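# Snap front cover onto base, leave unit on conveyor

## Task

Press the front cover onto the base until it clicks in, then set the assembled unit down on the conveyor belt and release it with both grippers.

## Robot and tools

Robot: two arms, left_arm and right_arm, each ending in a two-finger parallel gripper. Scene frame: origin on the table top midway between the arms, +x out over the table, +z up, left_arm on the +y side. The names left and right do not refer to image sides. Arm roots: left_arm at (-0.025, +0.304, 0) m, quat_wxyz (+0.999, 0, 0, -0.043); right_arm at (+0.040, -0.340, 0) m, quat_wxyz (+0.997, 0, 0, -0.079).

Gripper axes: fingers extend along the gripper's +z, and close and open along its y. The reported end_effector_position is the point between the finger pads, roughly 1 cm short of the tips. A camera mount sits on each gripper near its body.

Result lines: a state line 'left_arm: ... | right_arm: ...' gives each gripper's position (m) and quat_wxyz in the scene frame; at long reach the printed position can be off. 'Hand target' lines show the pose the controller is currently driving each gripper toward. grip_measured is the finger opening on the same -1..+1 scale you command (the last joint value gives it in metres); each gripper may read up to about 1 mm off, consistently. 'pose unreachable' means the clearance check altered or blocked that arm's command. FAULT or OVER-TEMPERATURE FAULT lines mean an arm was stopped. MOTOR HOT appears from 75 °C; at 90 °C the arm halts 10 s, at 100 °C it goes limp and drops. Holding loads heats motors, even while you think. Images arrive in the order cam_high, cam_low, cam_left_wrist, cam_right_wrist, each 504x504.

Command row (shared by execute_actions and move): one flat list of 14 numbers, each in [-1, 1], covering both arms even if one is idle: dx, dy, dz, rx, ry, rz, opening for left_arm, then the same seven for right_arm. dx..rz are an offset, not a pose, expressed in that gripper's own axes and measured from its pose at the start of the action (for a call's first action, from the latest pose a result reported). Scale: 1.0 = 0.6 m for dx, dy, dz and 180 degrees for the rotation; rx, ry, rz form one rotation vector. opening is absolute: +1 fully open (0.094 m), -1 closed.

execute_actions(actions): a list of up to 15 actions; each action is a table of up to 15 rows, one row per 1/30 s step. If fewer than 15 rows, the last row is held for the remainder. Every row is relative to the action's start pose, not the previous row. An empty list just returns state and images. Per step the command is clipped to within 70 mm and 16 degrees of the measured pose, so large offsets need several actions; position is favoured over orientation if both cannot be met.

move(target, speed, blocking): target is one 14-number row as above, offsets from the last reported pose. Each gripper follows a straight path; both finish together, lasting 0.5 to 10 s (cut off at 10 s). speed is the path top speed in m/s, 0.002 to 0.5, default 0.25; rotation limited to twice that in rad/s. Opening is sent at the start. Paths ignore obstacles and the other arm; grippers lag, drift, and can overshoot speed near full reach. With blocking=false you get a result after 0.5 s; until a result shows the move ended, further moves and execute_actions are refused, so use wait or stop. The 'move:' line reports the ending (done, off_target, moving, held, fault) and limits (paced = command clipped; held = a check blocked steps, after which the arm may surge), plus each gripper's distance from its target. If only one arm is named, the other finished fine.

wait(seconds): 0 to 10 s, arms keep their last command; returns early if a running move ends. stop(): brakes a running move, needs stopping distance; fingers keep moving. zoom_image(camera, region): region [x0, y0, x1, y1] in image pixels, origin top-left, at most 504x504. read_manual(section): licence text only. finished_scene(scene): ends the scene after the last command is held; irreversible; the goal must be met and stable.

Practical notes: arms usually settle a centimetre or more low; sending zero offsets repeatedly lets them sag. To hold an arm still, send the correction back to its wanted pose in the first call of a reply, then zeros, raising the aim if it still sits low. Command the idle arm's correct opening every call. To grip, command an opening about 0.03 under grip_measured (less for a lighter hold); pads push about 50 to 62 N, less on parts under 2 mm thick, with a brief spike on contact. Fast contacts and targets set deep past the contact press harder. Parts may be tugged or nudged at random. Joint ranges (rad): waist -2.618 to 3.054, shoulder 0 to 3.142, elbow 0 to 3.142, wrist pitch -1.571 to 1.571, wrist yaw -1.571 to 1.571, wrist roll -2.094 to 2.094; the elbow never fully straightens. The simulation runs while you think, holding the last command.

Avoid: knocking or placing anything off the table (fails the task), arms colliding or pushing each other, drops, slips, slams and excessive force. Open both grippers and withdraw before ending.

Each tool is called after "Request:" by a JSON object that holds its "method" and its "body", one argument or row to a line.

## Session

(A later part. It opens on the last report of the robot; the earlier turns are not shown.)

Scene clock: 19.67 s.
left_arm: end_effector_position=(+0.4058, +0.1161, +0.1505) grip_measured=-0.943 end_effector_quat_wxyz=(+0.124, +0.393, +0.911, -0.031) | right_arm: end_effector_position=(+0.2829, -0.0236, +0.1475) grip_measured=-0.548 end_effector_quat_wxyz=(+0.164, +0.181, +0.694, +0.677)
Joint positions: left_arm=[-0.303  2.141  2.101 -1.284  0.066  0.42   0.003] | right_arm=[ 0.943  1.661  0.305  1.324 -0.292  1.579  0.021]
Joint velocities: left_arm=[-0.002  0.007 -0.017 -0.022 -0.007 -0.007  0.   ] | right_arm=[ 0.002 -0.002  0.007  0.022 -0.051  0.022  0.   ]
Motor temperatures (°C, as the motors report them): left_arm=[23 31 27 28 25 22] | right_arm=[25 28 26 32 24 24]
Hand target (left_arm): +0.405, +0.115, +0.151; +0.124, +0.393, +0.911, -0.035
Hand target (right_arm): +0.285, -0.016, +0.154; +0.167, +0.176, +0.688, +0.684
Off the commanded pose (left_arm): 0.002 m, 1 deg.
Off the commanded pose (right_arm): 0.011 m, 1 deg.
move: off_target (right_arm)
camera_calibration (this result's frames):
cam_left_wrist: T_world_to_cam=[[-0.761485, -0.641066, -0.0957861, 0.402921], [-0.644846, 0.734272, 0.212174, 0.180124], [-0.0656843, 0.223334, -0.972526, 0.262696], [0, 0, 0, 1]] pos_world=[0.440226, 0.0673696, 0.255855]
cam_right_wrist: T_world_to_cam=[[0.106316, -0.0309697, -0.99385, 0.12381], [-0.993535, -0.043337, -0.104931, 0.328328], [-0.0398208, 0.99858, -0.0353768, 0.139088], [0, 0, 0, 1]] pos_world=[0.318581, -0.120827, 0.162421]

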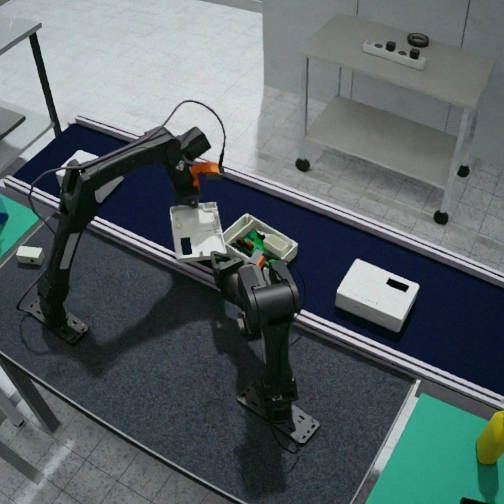

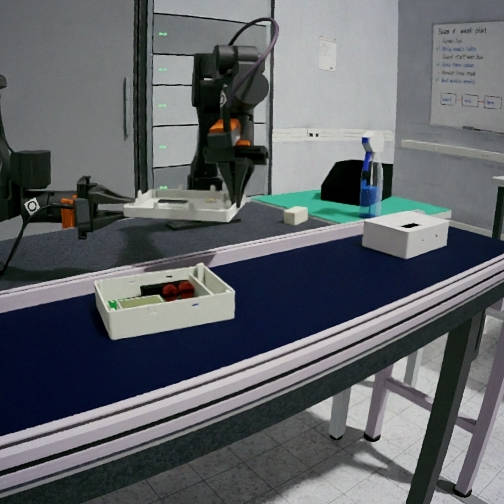

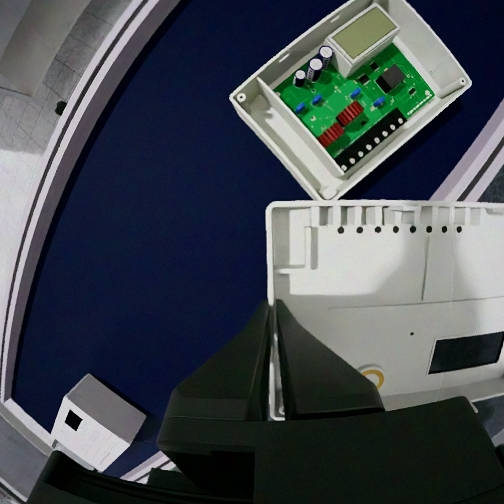

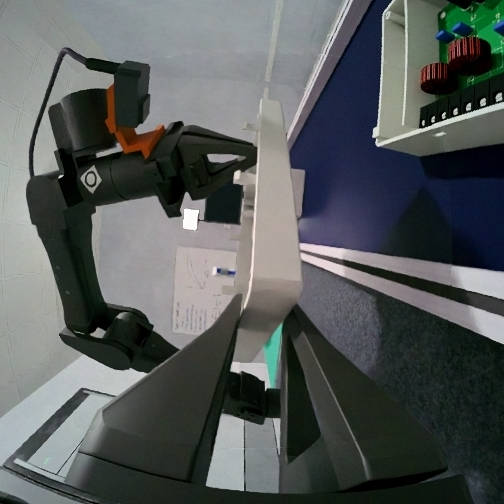

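Request:
{"method": "move", "body": {
  "target": [0,0,0,0,0,0,-1, 0,0.016,0.028,0,0,0,-0.5],
  "speed": 0.03
}}

Request:
{"method": "zoom_image", "body": {
  "camera": "cam_high",
  "region": [160, 190, 280, 300]
}}

Scene clock: 20.73 s.
left_arm: end_effector_position=(+0.4064, +0.1173, +0.1504) grip_measured=-0.943 end_effector_quat_wxyz=(+0.124, +0.393, +0.911, -0.027) | right_arm: end_effector_position=(+0.2886, -0.0152, +0.1492) grip_measured=-0.502 end_effector_quat_wxyz=(+0.162, +0.184, +0.699, +0.672)
Joint positions: left_arm=[-0.303  2.141  2.101 -1.284  0.058  0.42   0.003] | right_arm=[ 0.951  1.661  0.35   1.265 -0.285  1.579  0.023]
Joint velocities: left_arm=[ 0.002 -0.002  0.017 -0.007  0.007 -0.007 -0.001] | right_arm=[ 0.007 -0.007  0.022 -0.066 -0.022 -0.037 -0.001]
Motor temperatures (°C, as the motors report them): left_arm=[23 31 27 28 25 22] | right_arm=[25 28 26 33 24 24]
Hand target (left_arm): +0.406, +0.116, +0.151; +0.124, +0.393, +0.911, -0.031
Hand target (right_arm): +0.291, -0.009, +0.157; +0.164, +0.182, +0.694, +0.677
Off the commanded pose (left_arm): 0.001 m, 0 deg.
Off the commanded pose (right_arm): 0.010 m, 1 deg.
move: done
camera_calibration (this result's frames):
cam_left_wrist: T_world_to_cam=[[-0.760011, -0.641808, -0.102307, 0.404588], [-0.646812, 0.731603, 0.215388, 0.180196], [-0.0633896, 0.22987, -0.971155, 0.260466], [0, 0, 0, 1]] pos_world=[0.440555, 0.0679617, 0.255533]
cam_right_wrist: T_world_to_cam=[[0.0963708, -0.0412993, -0.994488, 0.127967], [-0.994501, -0.0451441, -0.0944973, 0.333241], [-0.0409926, 0.998126, -0.0454228, 0.132799], [0, 0, 0, 1]] pos_world=[0.32452, -0.112221, 0.164785]

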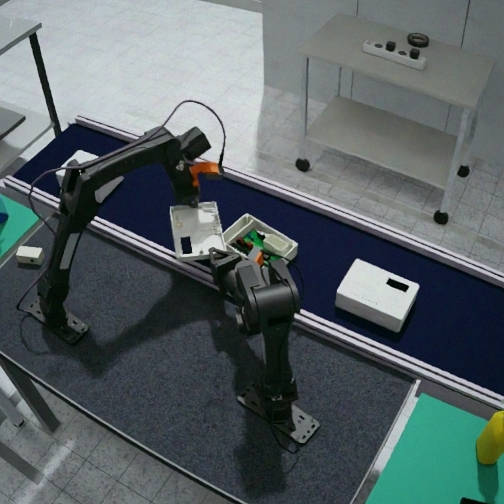

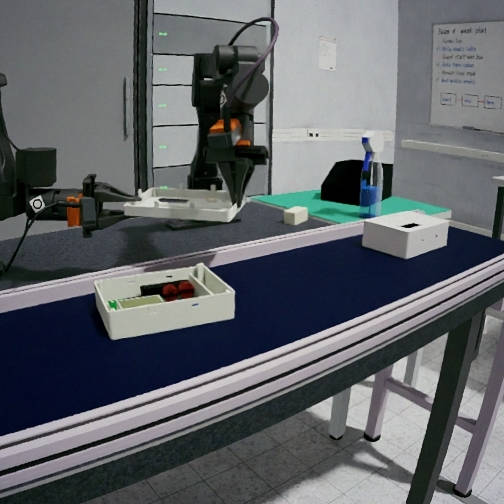

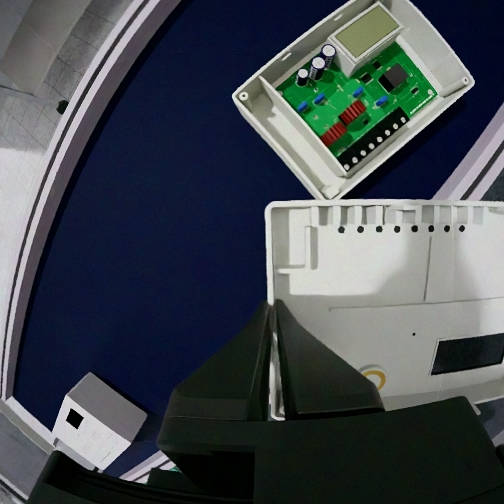

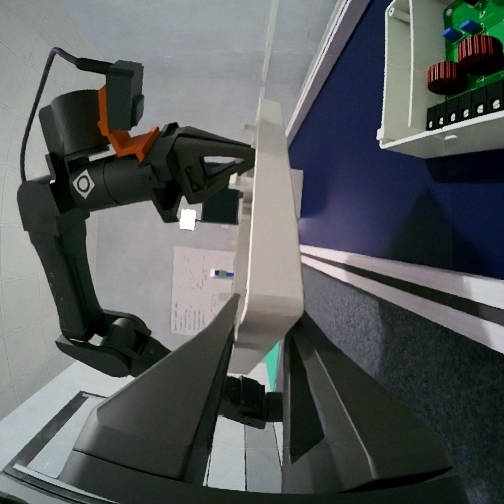

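Region (160, 190, 280, 300) of cam_high's 504x504 image, scaled by 4.200, with more detail than that image has; it fills the top 462 rows of this view, and the rest is white.

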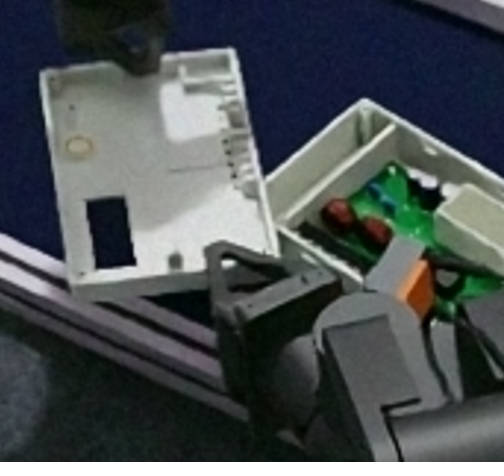

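Request:
{"method": "execute_actions", "body": {
  "actions": [
    [[0,0,0,0,0,0,-1, 0,0.012,0,0,0,0,-0.8]],
    [[0,0,0,0,0,0,-0.5, 0,0,0,0,0,0,-0.8]]
  ]
}}

Request:
{"method": "move", "body": {
  "target": [0.05,0.12,-0.12,0,0,0,-0.5, 0,0.02,0,0,0,0,-0.8],
  "speed": 0.2
}}

Scene clock: 21.93 s.
left_arm: end_effector_position=(+0.4062, +0.1169, +0.1505) grip_measured=-0.503 end_effector_quat_wxyz=(+0.124, +0.393, +0.911, -0.028) | right_arm: end_effector_position=(+0.2880, -0.0162, +0.1448) grip_measured=-0.646 end_effector_quat_wxyz=(+0.155, +0.191, +0.707, +0.663)
Joint positions: left_arm=[-0.303  2.141  2.101 -1.284  0.061  0.42   0.023] | right_arm=[ 0.951  1.643  0.35   1.218 -0.284  1.585  0.017]
Joint velocities: left_arm=[ 0.007 -0.012  0.002  0.007 -0.022  0.051  0.   ] | right_arm=[-0.017 -0.002 -0.007 -0.022  0.022 -0.007 -0.001]
Motor temperatures (°C, as the motors report them): left_arm=[23 32 27 28 25 22] | right_arm=[25 28 26 33 24 24]
Hand target (left_arm): +0.406, +0.117, +0.150; +0.124, +0.393, +0.911, -0.028
Hand target (right_arm): +0.288, -0.016, +0.149; +0.158, +0.188, +0.701, +0.669
Off the commanded pose (left_arm): 0.000 m, 0 deg.
Off the commanded pose (right_arm): 0.004 m, 1 deg.
camera_calibration (this result's frames):
cam_left_wrist: T_world_to_cam=[[-0.760455, -0.64159, -0.10035, 0.404089], [-0.646222, 0.732406, 0.214426, 0.180174], [-0.0640763, 0.22791, -0.971572, 0.261136], [0, 0, 0, 1]] pos_world=[0.440456, 0.0677838, 0.255629]
cam_right_wrist: T_world_to_cam=[[0.0707431, -0.0591415, -0.99574, 0.130888], [-0.996656, -0.0451028, -0.0681293, 0.328929], [-0.0408813, 0.99723, -0.0621345, 0.135892], [0, 0, 0, 1]] pos_world=[0.324125, -0.112939, 0.161184]

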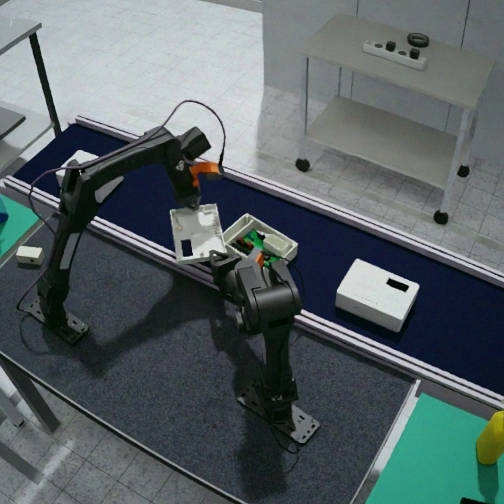

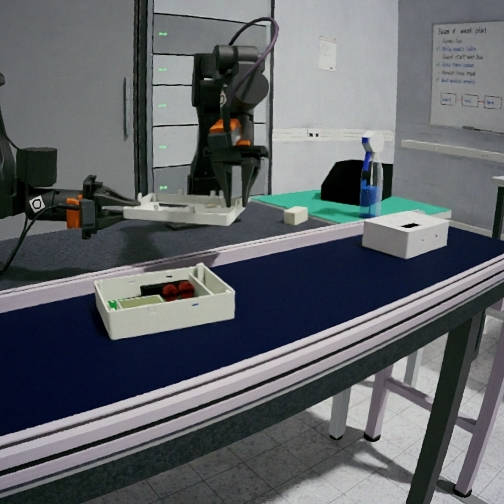

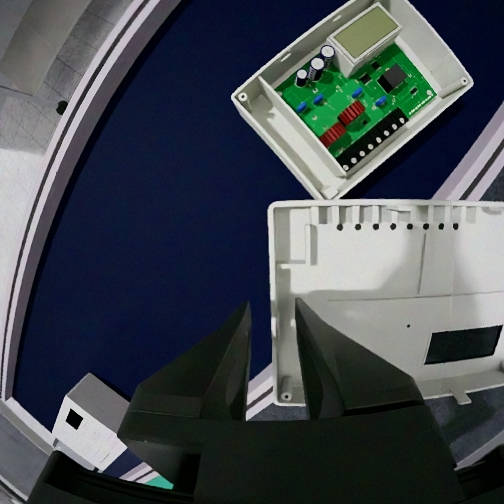

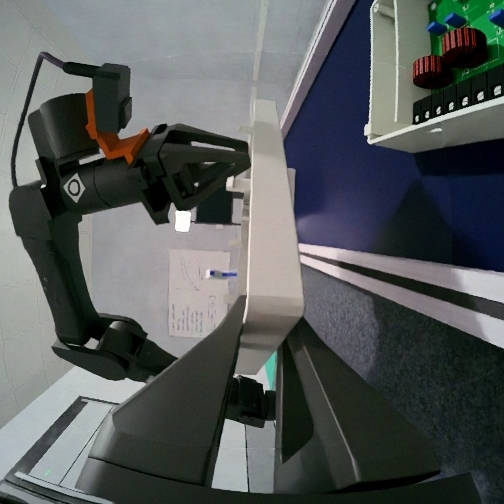

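Scene clock: 23.10 s.
left_arm: end_effector_position=(+0.4272, +0.2020, +0.2169) grip_measured=-0.503 end_effector_quat_wxyz=(+0.149, +0.386, +0.910, -0.014) | right_arm: end_effector_position=(+0.2856, -0.0186, +0.1351) grip_measured=-0.646 end_effector_quat_wxyz=(+0.143, +0.203, +0.724, +0.643)
Joint positions: left_arm=[-0.104  2.184  2.439 -1.54   0.089  0.6    0.023] | right_arm=[ 0.951  1.605  0.35   1.117 -0.284  1.585  0.017]
Joint velocities: left_arm=[ 0.002 -0.007 -0.007  0.007  0.007  0.022 -0.   ] | right_arm=[-0.017 -0.012  0.012 -0.007 -0.007 -0.037 -0.   ]
Motor temperatures (°C, as the motors report them): left_arm=[23 32 27 28 25 22] | right_arm=[25 29 26 33 24 24]
Hand target (left_arm): +0.425, +0.198, +0.217; +0.146, +0.391, +0.908, -0.024
Hand target (right_arm): +0.289, -0.016, +0.157; +0.155, +0.191, +0.707, +0.663
Off the commanded pose (left_arm): 0.005 m, 3 deg.
Off the commanded pose (right_arm): 0.022 m, 4 deg.
joint sent to its limit (left arm) — the command would take joint 4 (wrist pitch) past its lower limit, so that joint was sent only as far as its limit.
move: off_target (left_arm, right_arm)
camera_calibration (this result's frames):
cam_left_wrist: T_world_to_cam=[[-0.741971, -0.654368, -0.145879, 0.48587], [-0.670303, 0.719789, 0.180549, 0.137356], [-0.0131434, 0.231745, -0.972688, 0.285321], [0, 0, 0, 1]] pos_world=[0.456321, 0.152949, 0.323607]
cam_right_wrist: T_world_to_cam=[[0.0267498, -0.103745, -0.994244, 0.132838], [-0.998648, -0.0471218, -0.0219513, 0.320063], [-0.0445733, 0.993487, -0.104865, 0.144378], [0, 0, 0, 1]] pos_world=[0.322512, -0.114574, 0.154239]

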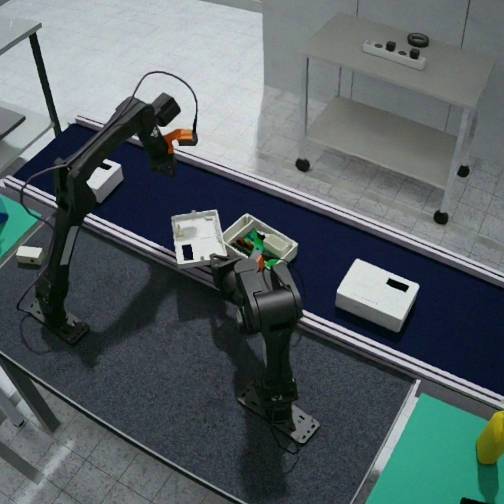

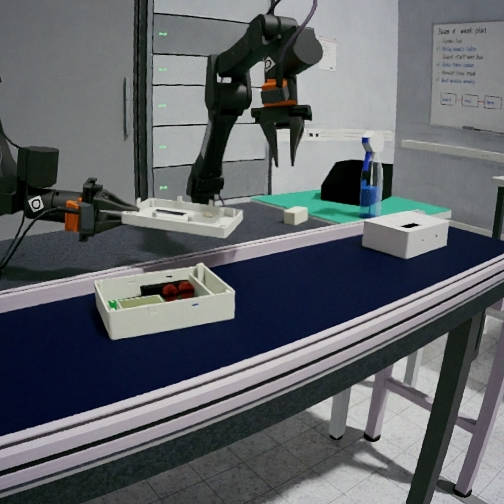

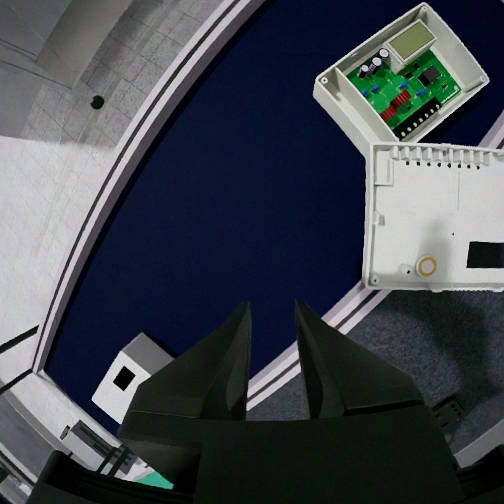

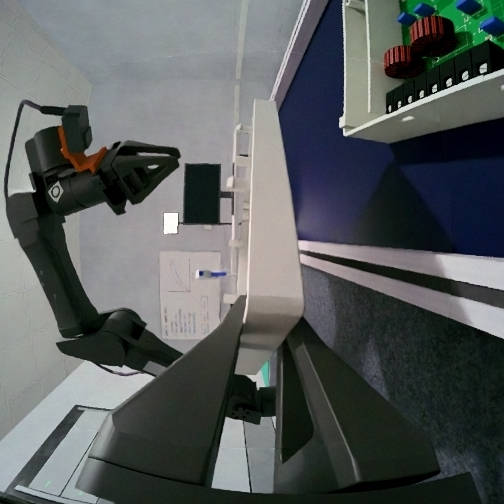

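Request:
{"method": "move", "body": {
  "target": [0,0,0,0,0,0,-1, -0.166,0.135,-0.077,-0.06,0,0,-0.8],
  "speed": 0.15
}}

Request:
{"method": "move", "body": {
  "target": [0,0,0,0,0,0,-1, 0,0.02,0,0,0,-0.97,-0.8],
  "speed": 0.5
}}

Scene clock: 25.13 s.
left_arm: end_effector_position=(+0.4269, +0.2020, +0.2168) grip_measured=-0.996 end_effector_quat_wxyz=(+0.148, +0.386, +0.910, -0.014) | right_arm: end_effector_position=(+0.3578, -0.0997, +0.1883) grip_measured=-0.646 end_effector_quat_wxyz=(+0.142, +0.217, +0.679, +0.687)
Joint positions: left_arm=[-0.104  2.184  2.439 -1.541  0.089  0.601  0.   ] | right_arm=[ 0.508  1.531  0.437  1.074 -0.709  1.664  0.017]
Joint velocities: left_arm=[ 0.007 -0.002 -0.002 -0.007 -0.081  0.007  0.   ] | right_arm=[-0.002 -0.002 -0.012 -0.037 -0.037  0.037 -0.   ]
Motor temperatures (°C, as the motors report them): left_arm=[23 32 27 28 25 22] | right_arm=[25 29 26 33 24 24]
Hand target (left_arm): +0.427, +0.202, +0.217; +0.149, +0.386, +0.910, -0.014
Hand target (right_arm): +0.361, -0.100, +0.214; +0.164, +0.188, +0.662, +0.707
Off the commanded pose (left_arm): 0.000 m, 0 deg.
Off the commanded pose (right_arm): 0.028 m, 5 deg.
move: off_target (right_arm)
camera_calibration (this result's frames):
cam_left_wrist: T_world_to_cam=[[-0.742907, -0.653454, -0.145212, 0.48571], [-0.669251, 0.720566, 0.181351, 0.136411], [-0.0138693, 0.23191, -0.972638, 0.285514], [0, 0, 0, 1]] pos_world=[0.456091, 0.152882, 0.323495]
cam_right_wrist: T_world_to_cam=[[0.0363585, 0.0233563, -0.999066, 0.185488], [-0.999132, -0.0194927, -0.0368167, 0.395255], [-0.0203344, 0.999537, 0.0226273, 0.201706], [0, 0, 0, 1]] pos_world=[0.39227, -0.19824, 0.195303]

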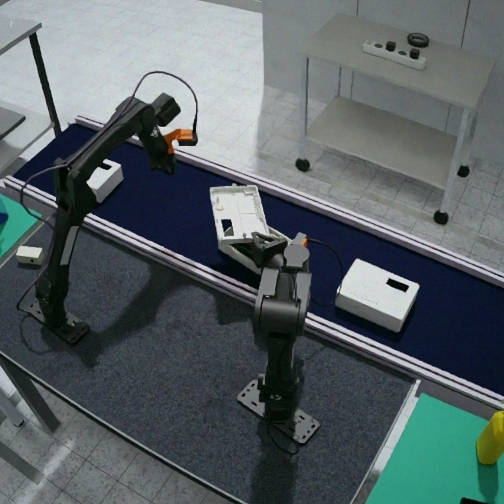

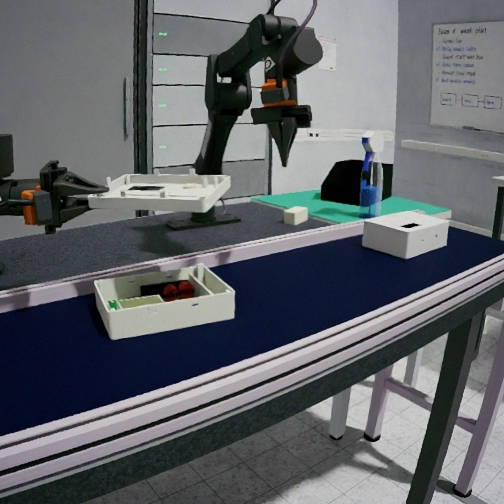

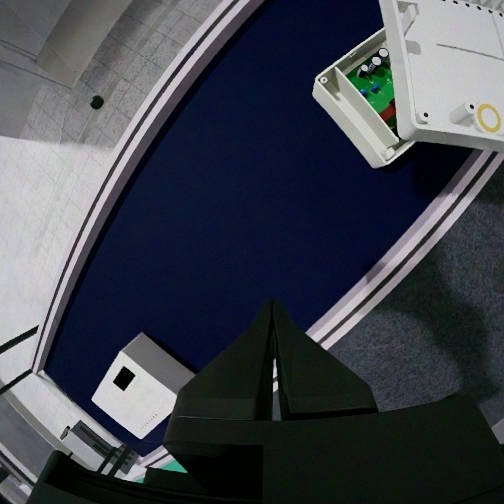

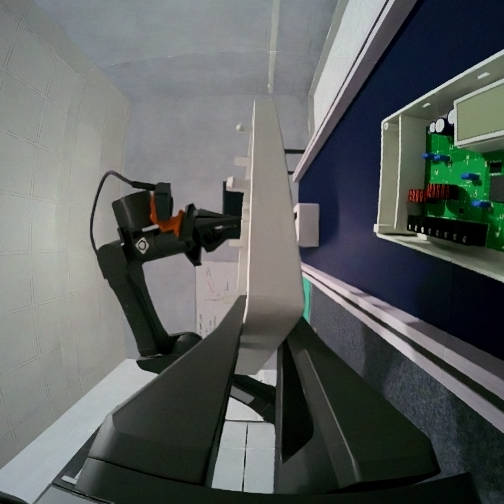

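Scene clock: 28.90 s.
left_arm: end_effector_position=(+0.4269, +0.2020, +0.2168) grip_measured=-0.996 end_effector_quat_wxyz=(+0.148, +0.386, +0.910, -0.014) | right_arm: end_effector_position=(+0.3559, -0.1004, +0.1804) grip_measured=-0.643 end_effector_quat_wxyz=(+0.681, -0.676, +0.266, -0.093)
Joint positions: left_arm=[-0.104  2.184  2.439 -1.541  0.089  0.601  0.   ] | right_arm=[ 0.508  1.511  0.437  1.    -0.709 -1.379  0.017]
Joint velocities: left_arm=[ 0.002 -0.012  0.012 -0.022 -0.051 -0.007  0.001] | right_arm=[-0.012  0.007 -0.007 -0.022 -0.022 -0.095  0.   ]
Motor temperatures (°C, as the motors report them): left_arm=[23 32 27 28 25 22] | right_arm=[25 29 26 34 24 24]
Hand target (left_arm): +0.427, +0.202, +0.217; +0.148, +0.386, +0.910, -0.014
Hand target (right_arm): +0.359, -0.100, +0.200; +0.693, -0.668, +0.248, -0.109
Off the commanded pose (left_arm): 0.000 m, 0 deg.
Off the commanded pose (right_arm): 0.020 m, 3 deg.
move: off_target (right_arm)
camera_calibration (this result's frames):
cam_left_wrist: T_world_to_cam=[[-0.742907, -0.653454, -0.145212, 0.48571], [-0.669251, 0.720566, 0.181351, 0.136411], [-0.0138693, 0.23191, -0.972638, 0.285514], [0, 0, 0, 1]] pos_world=[0.456091, 0.152882, 0.323495]
cam_right_wrist: T_world_to_cam=[[0.151344, 0.0389961, 0.987712, -0.220068], [0.501013, -0.864389, -0.0426414, -0.224638], [0.852104, 0.50131, -0.150358, -0.12674], [0, 0, 0, 1]] pos_world=[0.253848, -0.122057, 0.188728]

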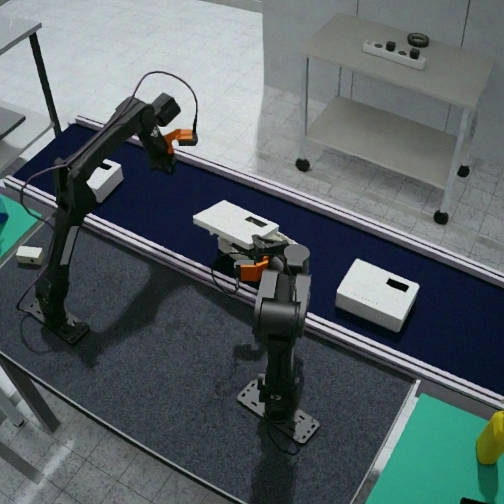

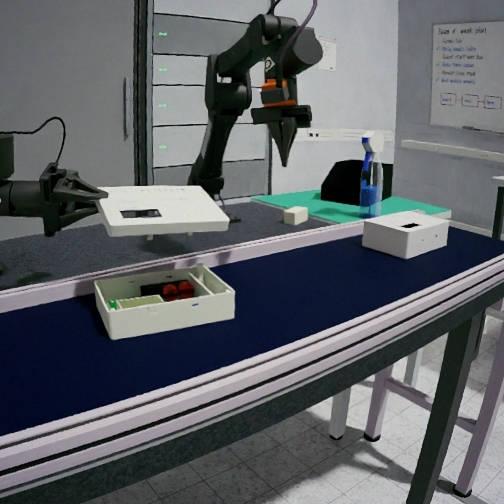

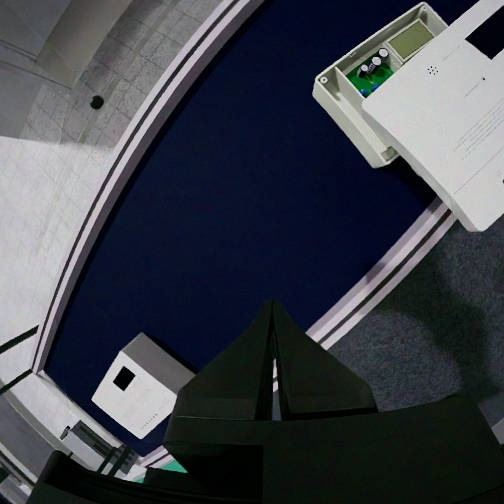

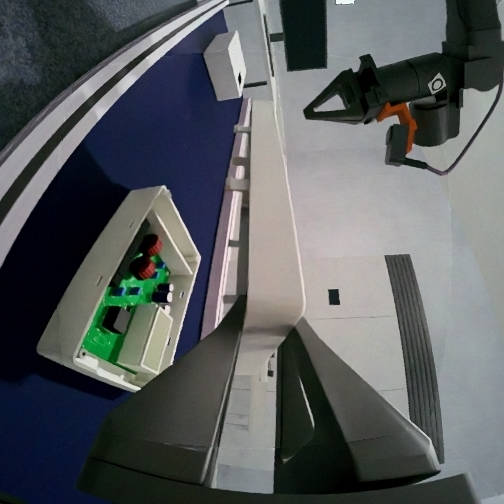

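Request:
{"method": "execute_actions", "body": {
  "actions": []
}}

Scene clock: 30.93 s.
left_arm: end_effector_position=(+0.4269, +0.2020, +0.2168) grip_measured=-0.996 end_effector_quat_wxyz=(+0.148, +0.386, +0.910, -0.014) | right_arm: end_effector_position=(+0.3558, -0.1004, +0.1799) grip_measured=-0.643 end_effector_quat_wxyz=(+0.680, -0.677, +0.266, -0.094)
Joint positions: left_arm=[-0.104  2.184  2.439 -1.541  0.089  0.601  0.   ] | right_arm=[ 0.508  1.511  0.437  0.998 -0.709 -1.383  0.017]
Joint velocities: left_arm=[ 0.012 -0.007 -0.002 -0.051  0.051 -0.022  0.001] | right_arm=[-0.007 -0.012 -0.007  0.007 -0.037 -0.007  0.   ]
Motor temperatures (°C, as the motors report them): left_arm=[23 32 27 28 25 22] | right_arm=[25 29 26 34 24 24]
Hand target (left_arm): +0.427, +0.202, +0.217; +0.148, +0.386, +0.910, -0.014
Hand target (right_arm): +0.359, -0.100, +0.200; +0.693, -0.668, +0.248, -0.109
Off the commanded pose (left_arm): 0.000 m, 0 deg.
Off the commanded pose (right_arm): 0.021 m, 3 deg.
camera_calibration (this result's frames):
cam_left_wrist: T_world_to_cam=[[-0.742907, -0.653454, -0.145212, 0.48571], [-0.669251, 0.720566, 0.181351, 0.136411], [-0.0138693, 0.23191, -0.972638, 0.285514], [0, 0, 0, 1]] pos_world=[0.456091, 0.152882, 0.323495]
cam_right_wrist: T_world_to_cam=[[0.150178, 0.0416416, 0.987782, -0.218931], [0.501247, -0.86439, -0.0397674, -0.225253], [0.852172, 0.501095, -0.150685, -0.126763], [0, 0, 0, 1]] pos_world=[0.25381, -0.122069, 0.188197]

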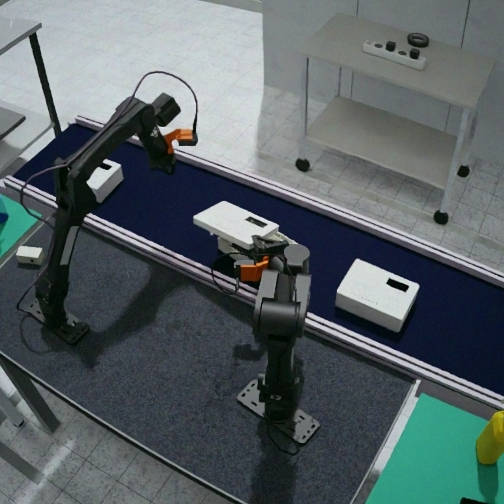

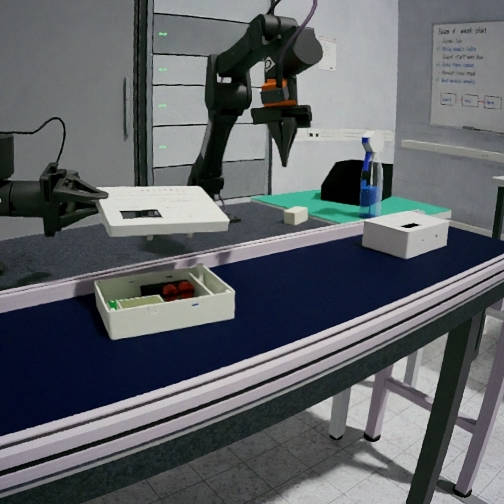

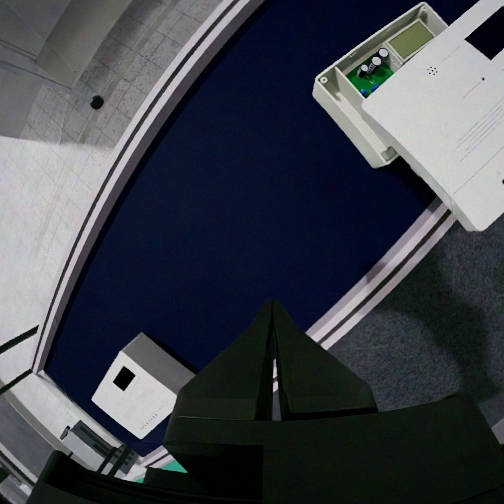

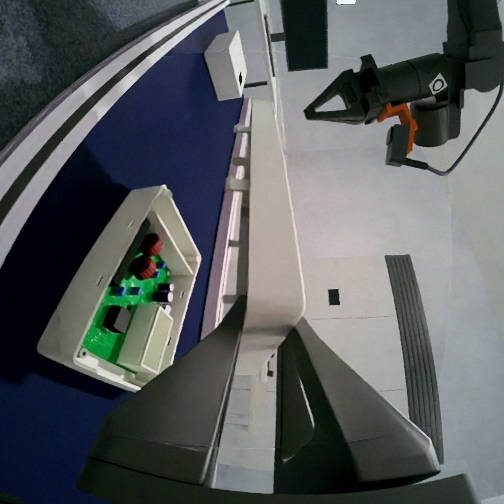

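Request:
{"method": "move", "body": {
  "target": [0,0,0,0,0,0,-1, 0.12,0.04,-0.005,0.036,0,-0.08,-0.8],
  "speed": 0.1
}}

Scene clock: 33.13 s.
left_arm: end_effector_position=(+0.4269, +0.2020, +0.2168) grip_measured=-0.996 end_effector_quat_wxyz=(+0.148, +0.386, +0.910, -0.014) | right_arm: end_effector_position=(+0.4025, -0.1344, +0.1295) grip_measured=-0.643 end_effector_quat_wxyz=(+0.692, -0.673, +0.187, -0.181)
Joint positions: left_arm=[-0.104  2.184  2.439 -1.541  0.089  0.601  0.   ] | right_arm=[ 0.343  1.979  0.501  1.514 -0.859 -1.528  0.017]
Joint velocities: left_arm=[ 0.012  0.007 -0.007 -0.022 -0.007 -0.007 -0.001] | right_arm=[-0.012 -0.012  0.002 -0.051  0.037  0.037 -0.   ]
Motor temperatures (°C, as the motors report them): left_arm=[23 32 27 28 25 22] | right_arm=[25 29 26 34 24 24]
Hand target (left_arm): +0.427, +0.202, +0.217; +0.148, +0.386, +0.910, -0.014
Hand target (right_arm): +0.409, -0.136, +0.138; +0.699, -0.666, +0.173, -0.194
Off the commanded pose (left_arm): 0.000 m, 0 deg.
Off the commanded pose (right_arm): 0.013 m, 2 deg.
move: off_target (right_arm)
camera_calibration (this result's frames):
cam_left_wrist: T_world_to_cam=[[-0.742907, -0.653454, -0.145212, 0.48571], [-0.669251, 0.720566, 0.181351, 0.136411], [-0.0138693, 0.23191, -0.972638, 0.285514], [0, 0, 0, 1]] pos_world=[0.456091, 0.152882, 0.323495]
cam_right_wrist: T_world_to_cam=[[-0.08045, 0.0807051, 0.993486, -0.077313], [0.481817, -0.869386, 0.10964, -0.292213], [0.872571, 0.487499, 0.031057, -0.190688], [0, 0, 0, 1]] pos_world=[0.300962, -0.154846, 0.11477]

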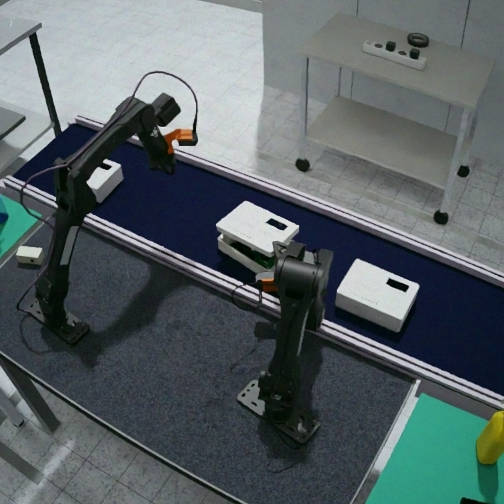

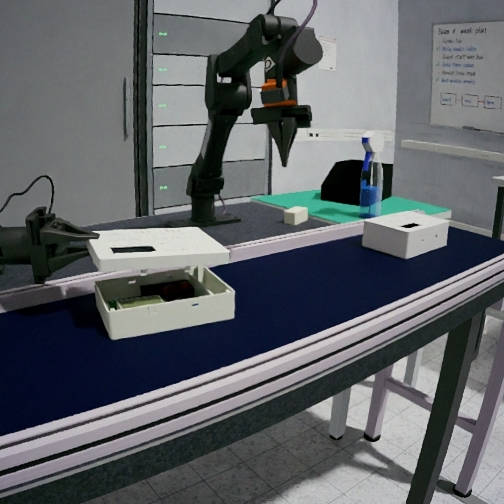

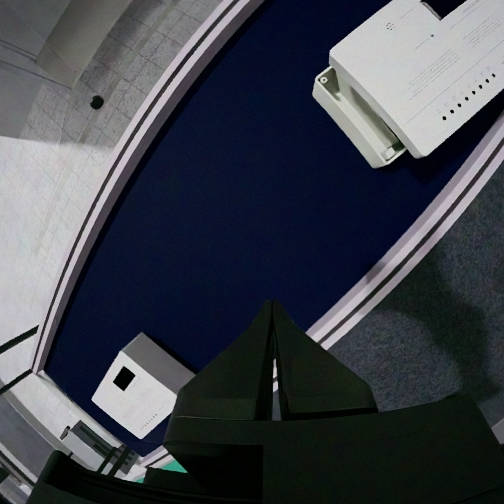

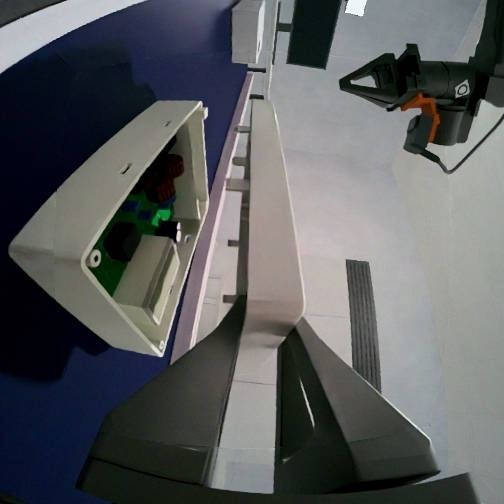

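Request:
{"method": "move", "body": {
  "target": [0,0,0,0,0,0,-1, 0.015,0.035,0.003,-0.015,0,0,-0.8],
  "speed": 0.06
}}

Scene clock: 34.53 s.
left_arm: end_effector_position=(+0.4269, +0.2020, +0.2168) grip_measured=-0.996 end_effector_quat_wxyz=(+0.148, +0.386, +0.910, -0.014) | right_arm: end_effector_position=(+0.4021, -0.1344, +0.1029) grip_measured=-0.643 end_effector_quat_wxyz=(+0.672, -0.693, +0.199, -0.169)
Joint positions: left_arm=[-0.104  2.184  2.439 -1.541  0.089  0.601  0.   ] | right_arm=[ 0.343  2.024  0.501  1.463 -0.86  -1.583  0.017]
Joint velocities: left_arm=[ 0.012  0.002 -0.027  0.007 -0.037 -0.051 -0.   ] | right_arm=[-0.007 -0.002  0.002  0.051 -0.051 -0.022 -0.001]
Motor temperatures (°C, as the motors report them): left_arm=[23 32 27 28 25 22] | right_arm=[25 29 26 34 24 24]
Hand target (left_arm): +0.427, +0.202, +0.217; +0.148, +0.386, +0.910, -0.014
Hand target (right_arm): +0.411, -0.137, +0.108; +0.676, -0.690, +0.191, -0.177
Off the commanded pose (left_arm): 0.000 m, 0 deg.
Off the commanded pose (right_arm): 0.011 m, 1 deg.
move: off_target (right_arm)
camera_calibration (this result's frames):
cam_left_wrist: T_world_to_cam=[[-0.742907, -0.653454, -0.145212, 0.48571], [-0.669251, 0.720566, 0.181351, 0.136411], [-0.0138693, 0.23191, -0.972638, 0.285514], [0, 0, 0, 1]] pos_world=[0.456091, 0.152882, 0.323495]
cam_right_wrist: T_world_to_cam=[[-0.0334997, 0.125593, 0.991516, -0.0636424], [0.488426, -0.863478, 0.125877, -0.292649], [0.871962, 0.488499, -0.0324167, -0.182655], [0, 0, 0, 1]] pos_world=[0.300073, -0.155476, 0.0940192]

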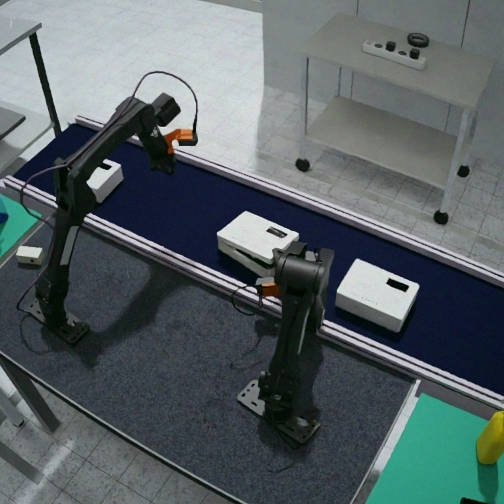

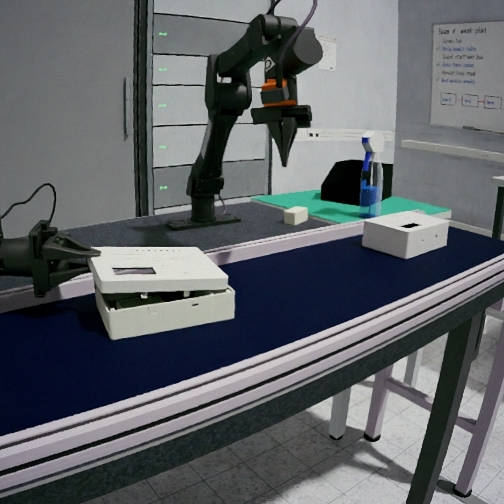

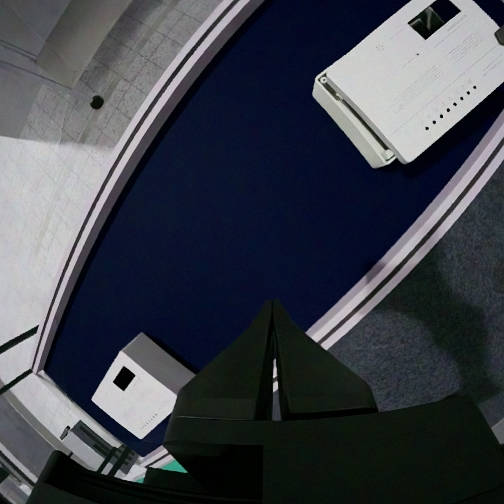

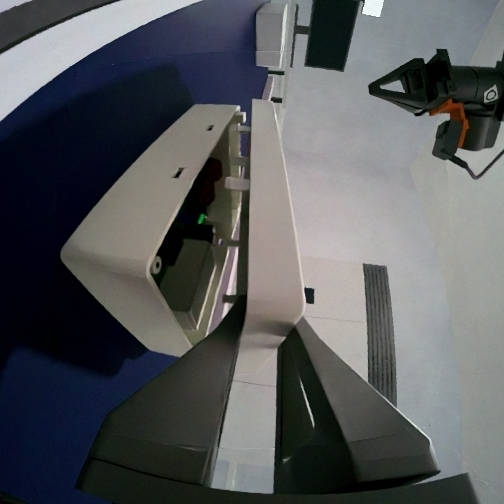

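Request:
{"method": "zoom_image", "body": {
  "camera": "cam_low",
  "region": [40, 220, 280, 350]
}}

Request:
{"method": "zoom_image", "body": {
  "camera": "cam_left_wrist",
  "region": [290, 0, 504, 190]
}}

Region (40, 220, 280, 350) of cam_low's 504x504 image, scaled by 2.100, with more detail than that image has; it fills the top 273 rows of this view, and the rest is white.

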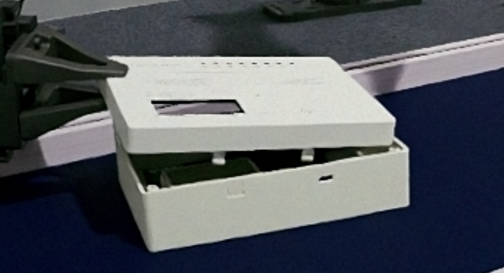

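Region (290, 0, 504, 190) of cam_left_wrist's 504x504 image, scaled by 2.355, with more detail than that image has; it fills the top 447 rows of this view, and the rest is white.

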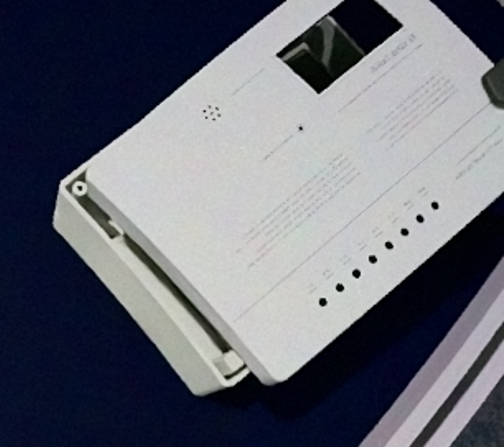

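Request:
{"method": "move", "body": {
  "target": [0,0,0,0,0,0,-1, 0.02,-0.02,0.023,0.015,0,-0.015,-0.8],
  "speed": 0.05
}}

Request:
{"method": "zoom_image", "body": {
  "camera": "cam_low",
  "region": [40, 220, 280, 350]
}}

Request:
{"method": "zoom_image", "body": {
  "camera": "cam_left_wrist",
  "region": [290, 0, 504, 190]
}}

Scene clock: 36.27 s.
left_arm: end_effector_position=(+0.4269, +0.2020, +0.2168) grip_measured=-0.996 end_effector_quat_wxyz=(+0.148, +0.386, +0.910, -0.014) | right_arm: end_effector_position=(+0.4136, -0.1324, +0.1056) grip_measured=-0.643 end_effector_quat_wxyz=(+0.676, -0.689, +0.190, -0.179)
Joint positions: left_arm=[-0.104  2.184  2.439 -1.541  0.089  0.601  0.   ] | right_arm=[ 0.343  2.055  0.549  1.474 -0.859 -1.585  0.017]
Joint velocities: left_arm=[-0.002 -0.007 -0.002 -0.007  0.007  0.007 -0.   ] | right_arm=[ 0.027 -0.007  0.012  0.022  0.007  0.007 -0.   ]
Motor temperatures (°C, as the motors report them): left_arm=[23 32 27 28 25 22] | right_arm=[25 29 26 34 24 24]
Hand target (left_arm): +0.427, +0.202, +0.217; +0.148, +0.386, +0.910, -0.014
Hand target (right_arm): +0.420, -0.128, +0.114; +0.684, -0.681, +0.179, -0.189
Off the commanded pose (left_arm): 0.000 m, 0 deg.
Off the commanded pose (right_arm): 0.011 m, 2 deg.
move: off_target (right_arm)
camera_calibration (this result's frames):
cam_left_wrist: T_world_to_cam=[[-0.742907, -0.653454, -0.145212, 0.48571], [-0.669251, 0.720566, 0.181351, 0.136411], [-0.0138693, 0.23191, -0.972638, 0.285514], [0, 0, 0, 1]] pos_world=[0.456091, 0.152882, 0.323495]
cam_right_wrist: T_world_to_cam=[[-0.0624716, 0.121791, 0.990588, -0.0546204], [0.483641, -0.864511, 0.136791, -0.296176], [0.873034, 0.487634, -0.00489585, -0.197001], [0, 0, 0, 1]] pos_world=[0.311819, -0.15333, 0.0936561]

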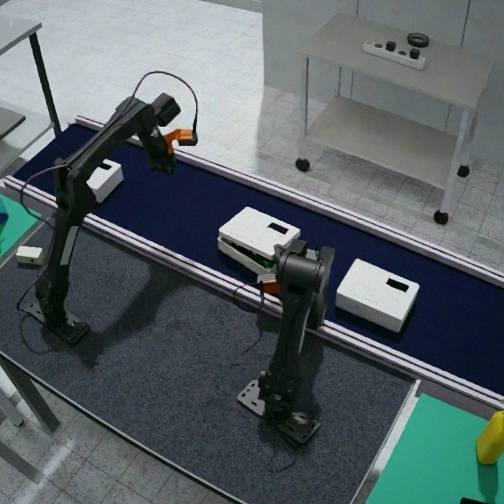

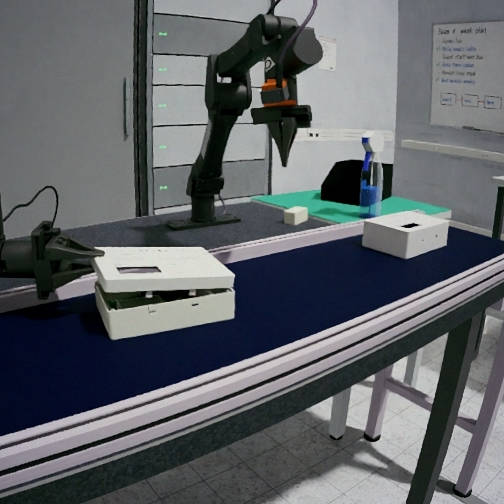

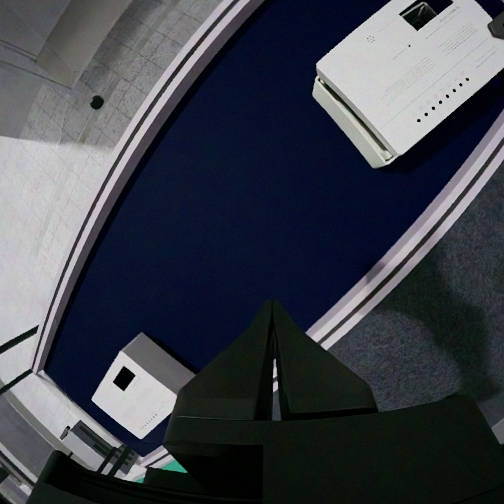

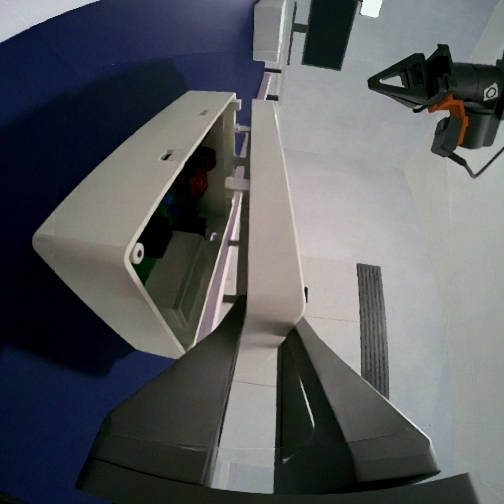

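Region (40, 220, 280, 350) of cam_low's 504x504 image, scaled by 2.100, with more detail than that image has; it fills the top 273 rows of this view, and the rest is white.

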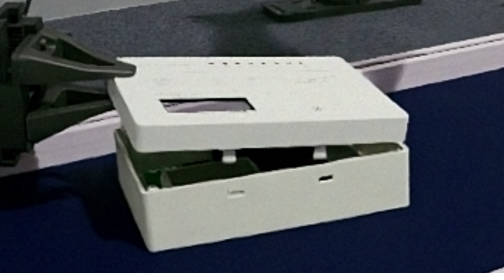

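Region (290, 0, 504, 190) of cam_left_wrist's 504x504 image, scaled by 2.355, with more detail than that image has; it fills the top 447 rows of this view, and the rest is white.

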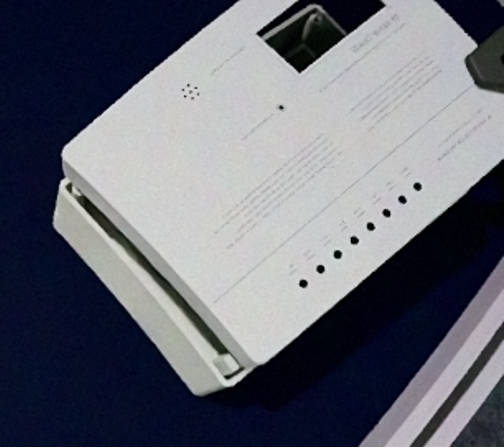

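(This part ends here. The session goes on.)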